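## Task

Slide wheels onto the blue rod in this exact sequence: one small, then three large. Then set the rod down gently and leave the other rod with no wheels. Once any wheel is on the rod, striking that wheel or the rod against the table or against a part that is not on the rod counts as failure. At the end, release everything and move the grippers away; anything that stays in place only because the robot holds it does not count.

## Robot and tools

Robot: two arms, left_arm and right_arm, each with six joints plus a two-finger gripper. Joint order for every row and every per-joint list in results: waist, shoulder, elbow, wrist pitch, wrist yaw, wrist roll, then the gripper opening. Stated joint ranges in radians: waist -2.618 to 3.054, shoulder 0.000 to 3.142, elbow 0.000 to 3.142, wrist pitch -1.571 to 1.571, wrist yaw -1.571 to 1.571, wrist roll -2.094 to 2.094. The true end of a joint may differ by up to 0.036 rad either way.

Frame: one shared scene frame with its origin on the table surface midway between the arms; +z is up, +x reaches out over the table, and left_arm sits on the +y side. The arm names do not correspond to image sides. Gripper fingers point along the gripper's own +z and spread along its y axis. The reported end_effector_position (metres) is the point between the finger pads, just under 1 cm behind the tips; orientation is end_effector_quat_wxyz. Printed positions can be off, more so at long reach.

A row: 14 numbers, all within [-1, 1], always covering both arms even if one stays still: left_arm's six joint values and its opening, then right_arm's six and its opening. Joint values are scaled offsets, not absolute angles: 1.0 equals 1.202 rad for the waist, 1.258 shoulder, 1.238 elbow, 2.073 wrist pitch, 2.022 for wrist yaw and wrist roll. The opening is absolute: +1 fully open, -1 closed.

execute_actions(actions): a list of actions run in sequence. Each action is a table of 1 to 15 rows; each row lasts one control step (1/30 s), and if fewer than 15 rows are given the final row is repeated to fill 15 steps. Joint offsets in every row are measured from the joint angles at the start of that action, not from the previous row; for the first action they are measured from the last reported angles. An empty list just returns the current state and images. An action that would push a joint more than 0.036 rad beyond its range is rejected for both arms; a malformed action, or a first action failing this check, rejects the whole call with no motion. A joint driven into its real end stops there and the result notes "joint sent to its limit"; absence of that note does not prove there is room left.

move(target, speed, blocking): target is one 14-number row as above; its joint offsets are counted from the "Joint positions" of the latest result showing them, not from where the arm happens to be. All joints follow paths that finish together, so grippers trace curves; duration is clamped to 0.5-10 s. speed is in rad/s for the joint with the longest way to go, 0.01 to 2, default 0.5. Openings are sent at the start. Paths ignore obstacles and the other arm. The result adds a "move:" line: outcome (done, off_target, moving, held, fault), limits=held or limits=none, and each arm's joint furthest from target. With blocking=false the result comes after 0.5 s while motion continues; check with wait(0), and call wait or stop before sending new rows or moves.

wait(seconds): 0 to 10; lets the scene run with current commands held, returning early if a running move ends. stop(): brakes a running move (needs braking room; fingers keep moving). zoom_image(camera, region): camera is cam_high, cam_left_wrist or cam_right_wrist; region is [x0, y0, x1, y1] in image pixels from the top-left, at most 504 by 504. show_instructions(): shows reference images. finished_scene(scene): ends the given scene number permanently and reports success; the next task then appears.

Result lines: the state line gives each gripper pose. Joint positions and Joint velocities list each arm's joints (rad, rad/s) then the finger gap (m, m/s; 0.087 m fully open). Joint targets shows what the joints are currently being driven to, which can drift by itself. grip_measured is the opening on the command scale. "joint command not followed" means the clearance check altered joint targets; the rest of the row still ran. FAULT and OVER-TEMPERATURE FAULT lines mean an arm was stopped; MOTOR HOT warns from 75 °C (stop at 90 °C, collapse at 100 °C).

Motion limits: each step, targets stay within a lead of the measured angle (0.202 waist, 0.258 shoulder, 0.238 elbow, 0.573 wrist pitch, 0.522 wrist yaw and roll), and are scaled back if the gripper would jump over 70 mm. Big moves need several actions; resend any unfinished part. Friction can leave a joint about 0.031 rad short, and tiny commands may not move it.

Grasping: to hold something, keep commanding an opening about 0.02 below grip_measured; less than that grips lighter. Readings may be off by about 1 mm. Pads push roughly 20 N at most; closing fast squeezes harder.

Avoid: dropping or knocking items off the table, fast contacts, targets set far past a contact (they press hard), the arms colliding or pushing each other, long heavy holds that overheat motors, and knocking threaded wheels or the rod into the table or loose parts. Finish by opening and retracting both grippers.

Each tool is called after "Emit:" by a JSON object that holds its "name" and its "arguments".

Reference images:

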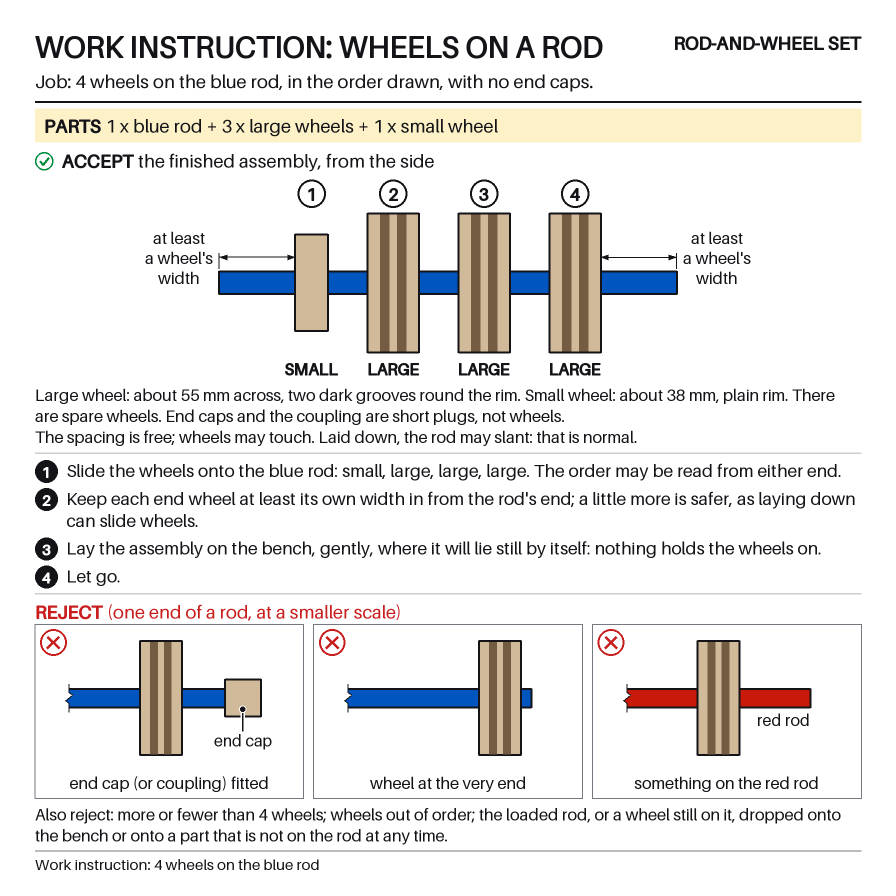

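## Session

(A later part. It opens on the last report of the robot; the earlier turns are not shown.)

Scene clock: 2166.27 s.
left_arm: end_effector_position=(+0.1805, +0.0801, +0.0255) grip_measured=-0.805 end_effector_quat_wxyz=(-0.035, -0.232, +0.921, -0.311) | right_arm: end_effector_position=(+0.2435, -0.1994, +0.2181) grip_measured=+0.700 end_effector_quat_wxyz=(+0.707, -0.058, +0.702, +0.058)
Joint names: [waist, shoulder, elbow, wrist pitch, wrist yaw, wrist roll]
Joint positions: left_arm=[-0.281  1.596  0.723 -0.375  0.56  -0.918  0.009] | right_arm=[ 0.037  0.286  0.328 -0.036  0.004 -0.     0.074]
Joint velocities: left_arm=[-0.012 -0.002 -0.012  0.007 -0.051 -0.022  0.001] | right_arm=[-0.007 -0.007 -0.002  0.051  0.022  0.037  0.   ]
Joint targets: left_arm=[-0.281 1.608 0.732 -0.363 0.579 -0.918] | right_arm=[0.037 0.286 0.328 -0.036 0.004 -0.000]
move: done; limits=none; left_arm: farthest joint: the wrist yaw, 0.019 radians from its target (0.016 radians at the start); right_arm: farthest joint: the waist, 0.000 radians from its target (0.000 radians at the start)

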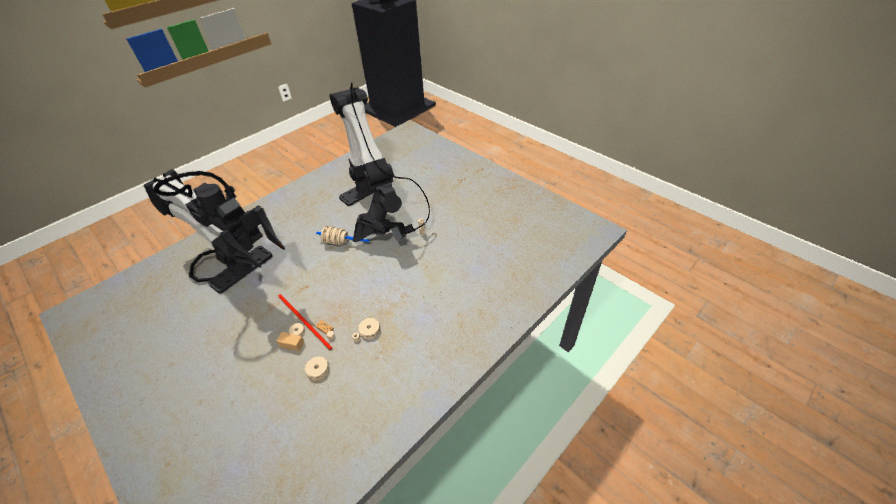

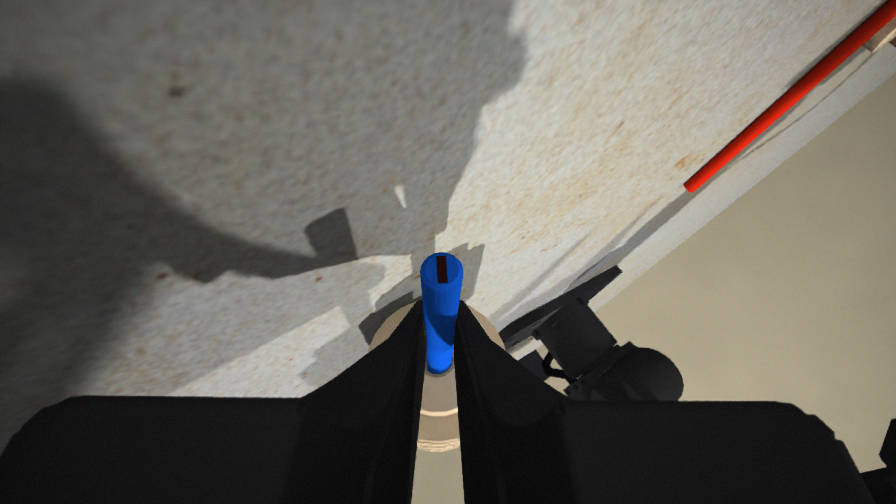

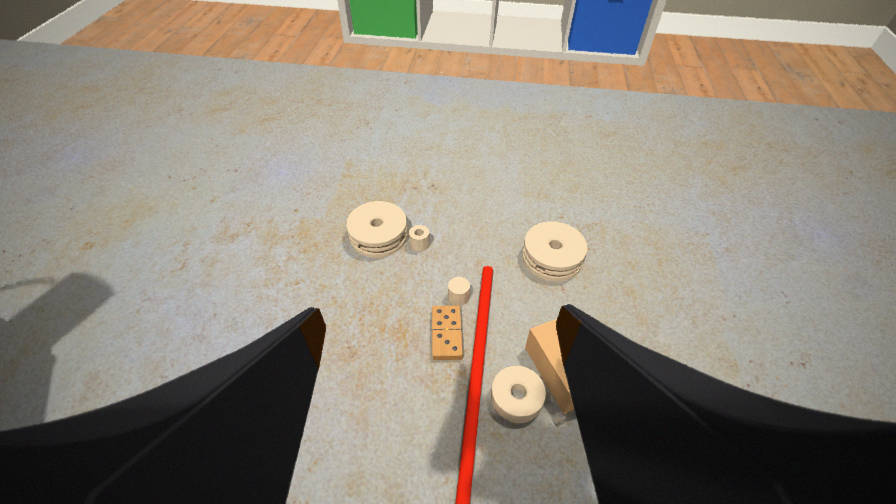

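Emit:
{"name": "move", "arguments": {"target": [0,0.022,0.008,0.012,0.009,0,-0.84,0,0,0,0,0,0,0.7], "speed": 0.05}}

Emit:
{"name": "zoom_image", "arguments": {"camera": "cam_high", "region": [300, 200, 440, 270]}}

Scene clock: 2174.07 s.
left_arm: end_effector_position=(+0.1815, +0.0797, +0.0224) grip_measured=-0.805 end_effector_quat_wxyz=(-0.036, -0.233, +0.921, -0.311) | right_arm: end_effector_position=(+0.2435, -0.1994, +0.2181) grip_measured=+0.700 end_effector_quat_wxyz=(+0.707, -0.058, +0.702, +0.058)
Joint names: [waist, shoulder, elbow, wrist pitch, wrist yaw, wrist roll]
Joint positions: left_arm=[-0.281  1.611  0.723 -0.363  0.56  -0.918  0.009] | right_arm=[ 0.037  0.286  0.328 -0.036  0.004 -0.     0.074]
Joint velocities: left_arm=[ 0.002  0.007  0.007  0.007  0.022  0.066 -0.   ] | right_arm=[ 0.012  0.002  0.002 -0.081 -0.066  0.037 -0.001]
Joint targets: left_arm=[-0.281 1.624 0.732 -0.350 0.578 -0.918] | right_arm=[0.037 0.286 0.328 -0.036 0.004 -0.000]
move: done; limits=none; left_arm: farthest joint: the wrist yaw, 0.018 radians from its target (0.018 radians at the start); right_arm: farthest joint: the waist, 0.000 radians from its target (0.000 radians at the start)

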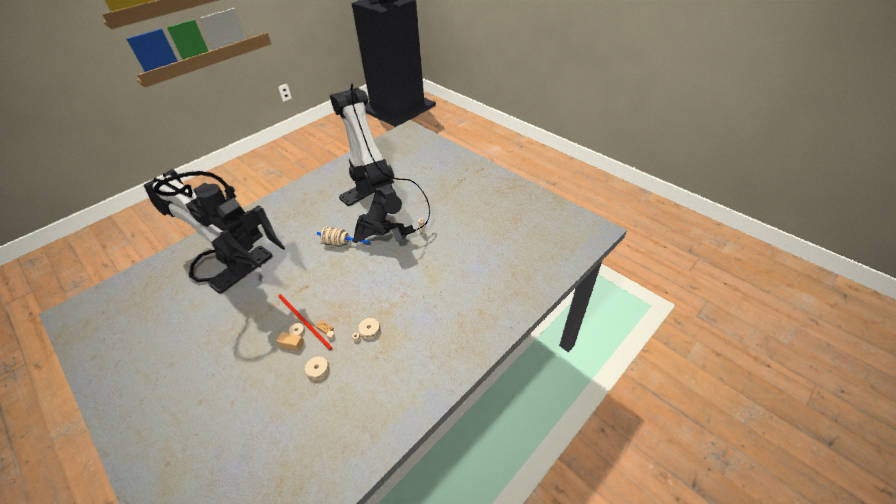

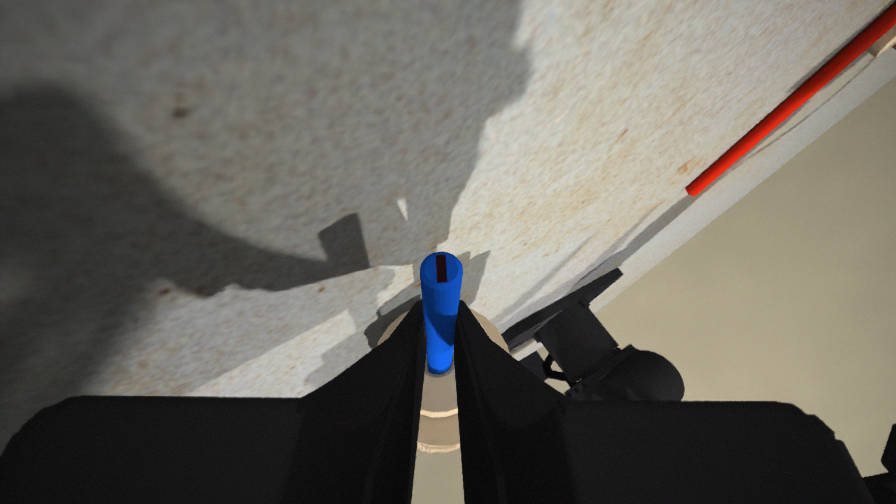

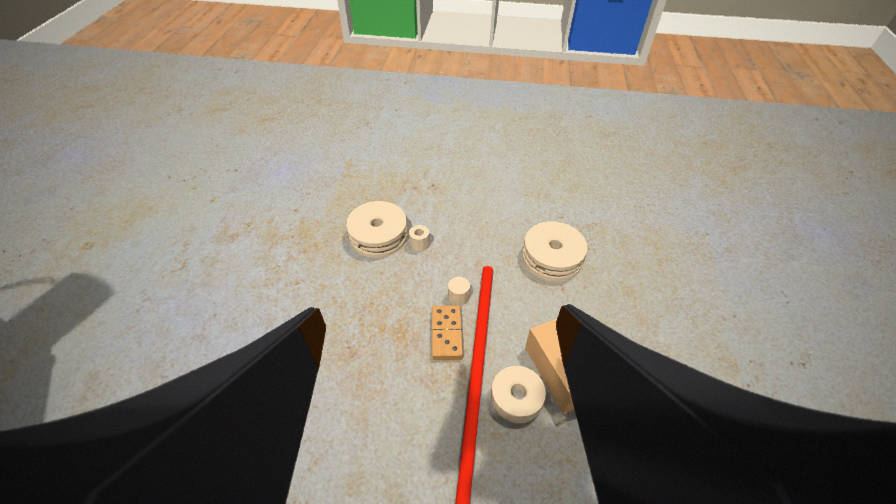

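Region (300, 200, 440, 270) of cam_high's 896x504 image, scaled by 3.600, with more detail than that image has.

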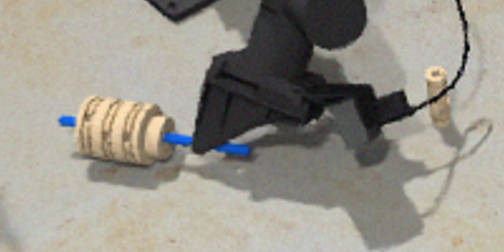

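Emit:
{"name": "zoom_image", "arguments": {"camera": "cam_high", "region": [310, 215, 375, 255]}}

Emit:
{"name": "zoom_image", "arguments": {"camera": "cam_left_wrist", "region": [340, 240, 540, 460]}}

Region (310, 215, 375, 255) of cam_high's 896x504 image, scaled by 7.754, with more detail than that image has; it fills the top 310 rows of this view, and the rest is white.

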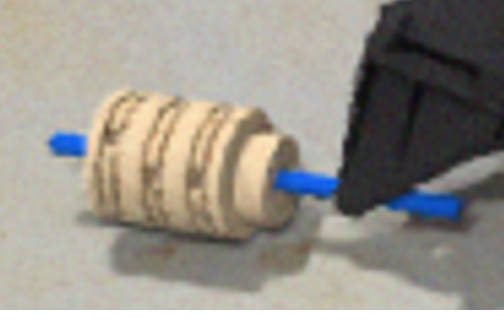

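Region (340, 240, 540, 460) of cam_left_wrist's 896x504 image, scaled by 2.291, with more detail than that image has; it fills the left 458 columns of this view, and the rest is white.

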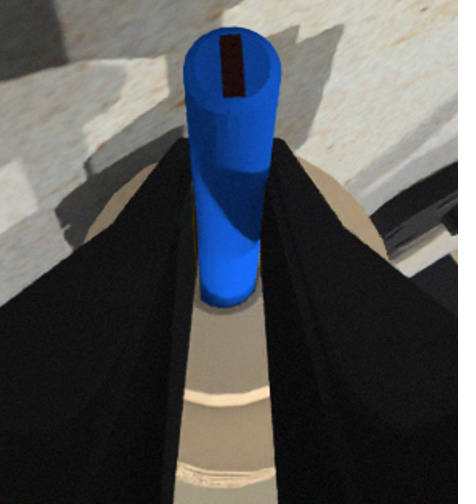

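Emit:
{"name": "execute_actions", "arguments": {"actions": [[[0,0,0.008,0,0,0,-0.825,0,0,0,0,0,0,0.7],[0,0,0.008,0,0,0,-0.815,0,0,0,0,0,0,0.7],[0,0,0.008,0,0,0,-0.808,0,0,0,0,0,0,0.7],[0,0,0.008,0,0,0,-0.802,0,0,0,0,0,0,0.7],[0,0,0.008,0,0,0,-0.796,0,0,0,0,0,0,0.7],[0,0,0.008,0,0,0,-0.79,0,0,0,0,0,0,0.7],[0,0,0.008,0,0,0,-0.78,0,0,0,0,0,0,0.7],[0,0,0.008,0,0,0,-0.765,0,0,0,0,0,0,0.7],[0,0,0.008,0,0,0,-0.74,0,0,0,0,0,0,0.7],[0,0,0.008,0,0,0,-0.70,0,0,0,0,0,0,0.7],[0,0,0.008,0,0,0,-0.65,0,0,0,0,0,0,0.7],[0,0,0.008,0,0,0,-0.60,0,0,0,0,0,0,0.7],[0,0,0.008,0,0,0,-0.55,0,0,0,0,0,0,0.7],[0,0,0.008,0,0,0,-0.50,0,0,0,0,0,0,0.7],[0,0,0.008,0,0,0,-0.45,0,0,0,0,0,0,0.7]],[[0.012,-0.015,0.008,-0.012,0,0,-0.45,0,0,0,0,0,0,0.7],[0.018,-0.023,0.008,-0.017,0,0,-0.45,0,0,0,0,0,0,0.7],[0.024,-0.032,0.008,-0.022,0,0,-0.45,0,0,0,0,0,0,0.7],[0.030,-0.041,0.008,-0.028,0,0,-0.45,0,0,0,0,0,0,0.7],[0.036,-0.050,0.008,-0.033,0,0,-0.45,0,0,0,0,0,0,0.7],[0.042,-0.059,0.008,-0.039,0,0,-0.45,0,0,0,0,0,0,0.7],[0.048,-0.068,0.008,-0.044,0,0,-0.45,0,0,0,0,0,0,0.7],[0.054,-0.077,0.008,-0.050,0,0,-0.45,0,0,0,0,0,0,0.7],[0.060,-0.086,0.008,-0.055,0,0,-0.45,0,0,0,0,0,0,0.7],[0.066,-0.095,0.008,-0.061,0,0,-0.45,0,0,0,0,0,0,0.7],[0.072,-0.104,0.008,-0.066,0,0,-0.45,0,0,0,0,0,0,0.7],[0.078,-0.113,0.008,-0.072,0,0,-0.45,0,0,0,0,0,0,0.7],[0.084,-0.122,0.008,-0.077,0,0,-0.45,0,0,0,0,0,0,0.7],[0.090,-0.131,0.008,-0.083,0,0,-0.45,0,0,0,0,0,0,0.7],[0.096,-0.140,0.008,-0.088,0,0,-0.45,0,0,0,0,0,0,0.7]],[[0.03,-0.045,0.008,-0.03,0,0,-0.45,0,0,0,0,0,0,0.7],[0.036,-0.06,0.008,-0.036,0,0,-0.45,0,0,0,0,0,0,0.7],[0.042,-0.08,0.008,-0.042,0,0,-0.45,0,0,0,0,0,0,0.7],[0.048,-0.10,0.008,-0.048,0,0,-0.45,0,0,0,0,0,0,0.7],[0.054,-0.125,0.008,-0.054,0,0,-0.45,0,0,0,0,0,0,0.7],[0.06,-0.15,0.008,-0.06,0,0,-0.45,0,0,0,0,0,0,0.7],[0.066,-0.175,0.008,-0.066,0,0,-0.45,0,0,0,0,0,0,0.7],[0.072,-0.20,0.008,-0.072,0,0,-0.45,0,0,0,0,0,0,0.7],[0.078,-0.225,0.008,-0.078,0,0,-0.45,0,0,0,0,0,0,0.7],[0.084,-0.25,0.008,-0.084,0,0,-0.45,0,0,0,0,0,0,0.7],[0.09,-0.27,0.008,-0.09,0,0,-0.45,0,0,0,0,0,0,0.7],[0.095,-0.29,0.008,-0.095,0,0,-0.45,0,0,0,0,0,0,0.7],[0.10,-0.305,0.008,-0.10,0,0,-0.45,0,0,0,0,0,0,0.7],[0.10,-0.315,0.008,-0.10,0,0,-0.45,0,0,0,0,0,0,0.7],[0.10,-0.32,0.008,-0.10,0,0,-0.45,0,0,0,0,0,0,0.7]]]}}

Emit:
{"name": "zoom_image", "arguments": {"camera": "cam_high", "region": [300, 190, 440, 270]}}

Scene clock: 2254.13 s.
left_arm: end_effector_position=(+0.1816, +0.1326, +0.1289) grip_measured=-0.450 end_effector_quat_wxyz=(+0.098, -0.285, +0.882, -0.363) | right_arm: end_effector_position=(+0.2435, -0.1994, +0.2181) grip_measured=+0.700 end_effector_quat_wxyz=(+0.707, -0.058, +0.702, +0.058)
Joint names: [waist, shoulder, elbow, wrist pitch, wrist yaw, wrist roll]
Joint positions: left_arm=[-0.078  1.087  0.723 -0.645  0.56  -0.918  0.024] | right_arm=[ 0.037  0.286  0.328 -0.036  0.004 -0.     0.074]
Joint velocities: left_arm=[ 0.071 -0.413 -0.007 -0.242 -0.051 -0.066  0.001] | right_arm=[-0.002  0.007 -0.007 -0.037 -0.007  0.051  0.   ]
Joint targets: left_arm=[-0.067 1.062 0.732 -0.693 0.560 -0.918] | right_arm=[0.037 0.286 0.328 -0.036 0.004 -0.000]

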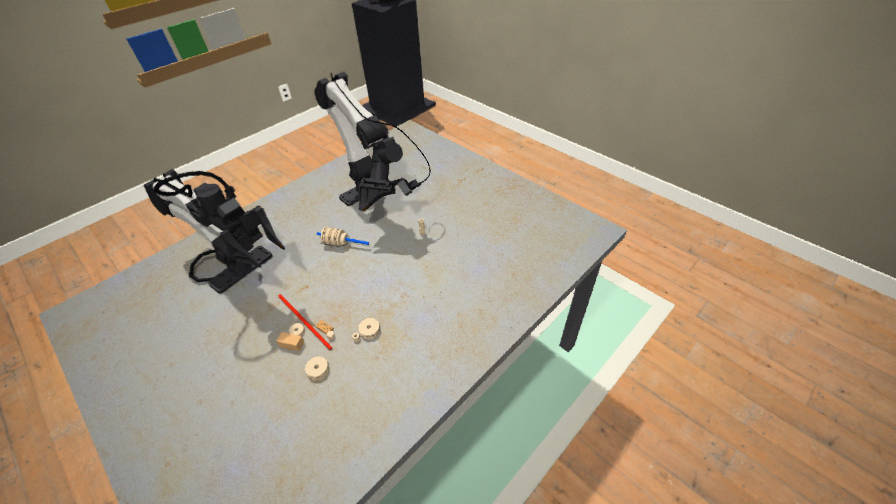

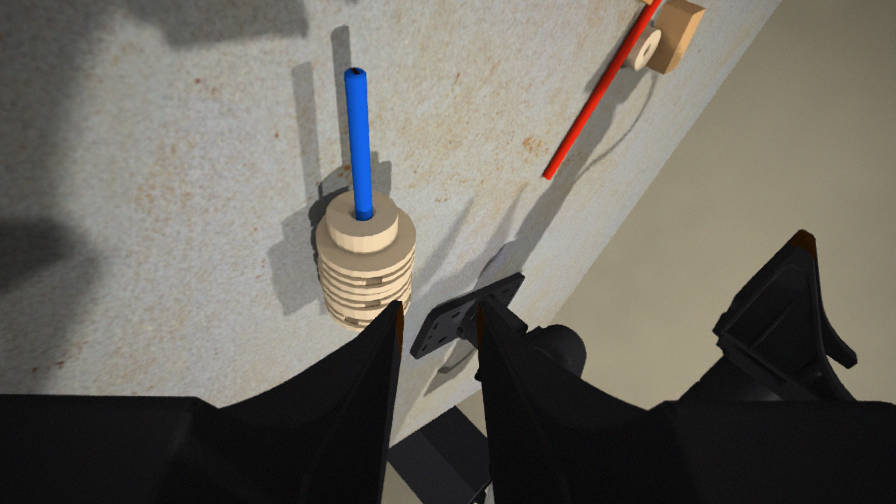

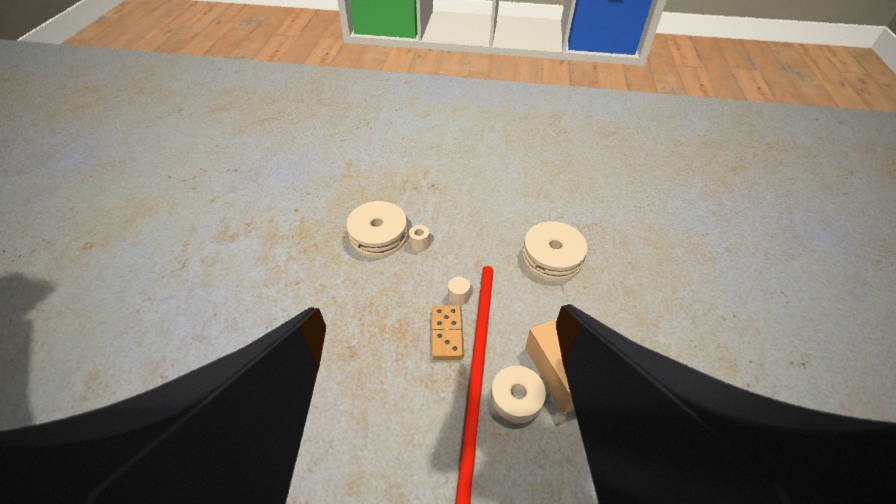

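Region (300, 190, 440, 270) of cam_high's 896x504 image, scaled by 3.600, with more detail than that image has; it fills the top 288 rows of this view, and the rest is white.

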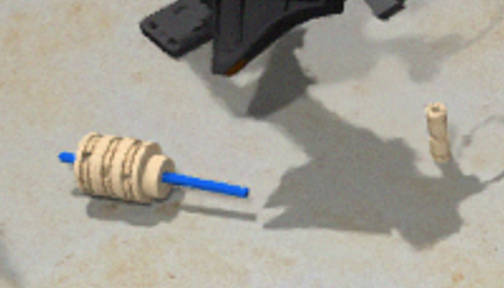

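Emit:
{"name": "finished_scene", "arguments": {"scene": 1}}

The scene is finished: the task was done.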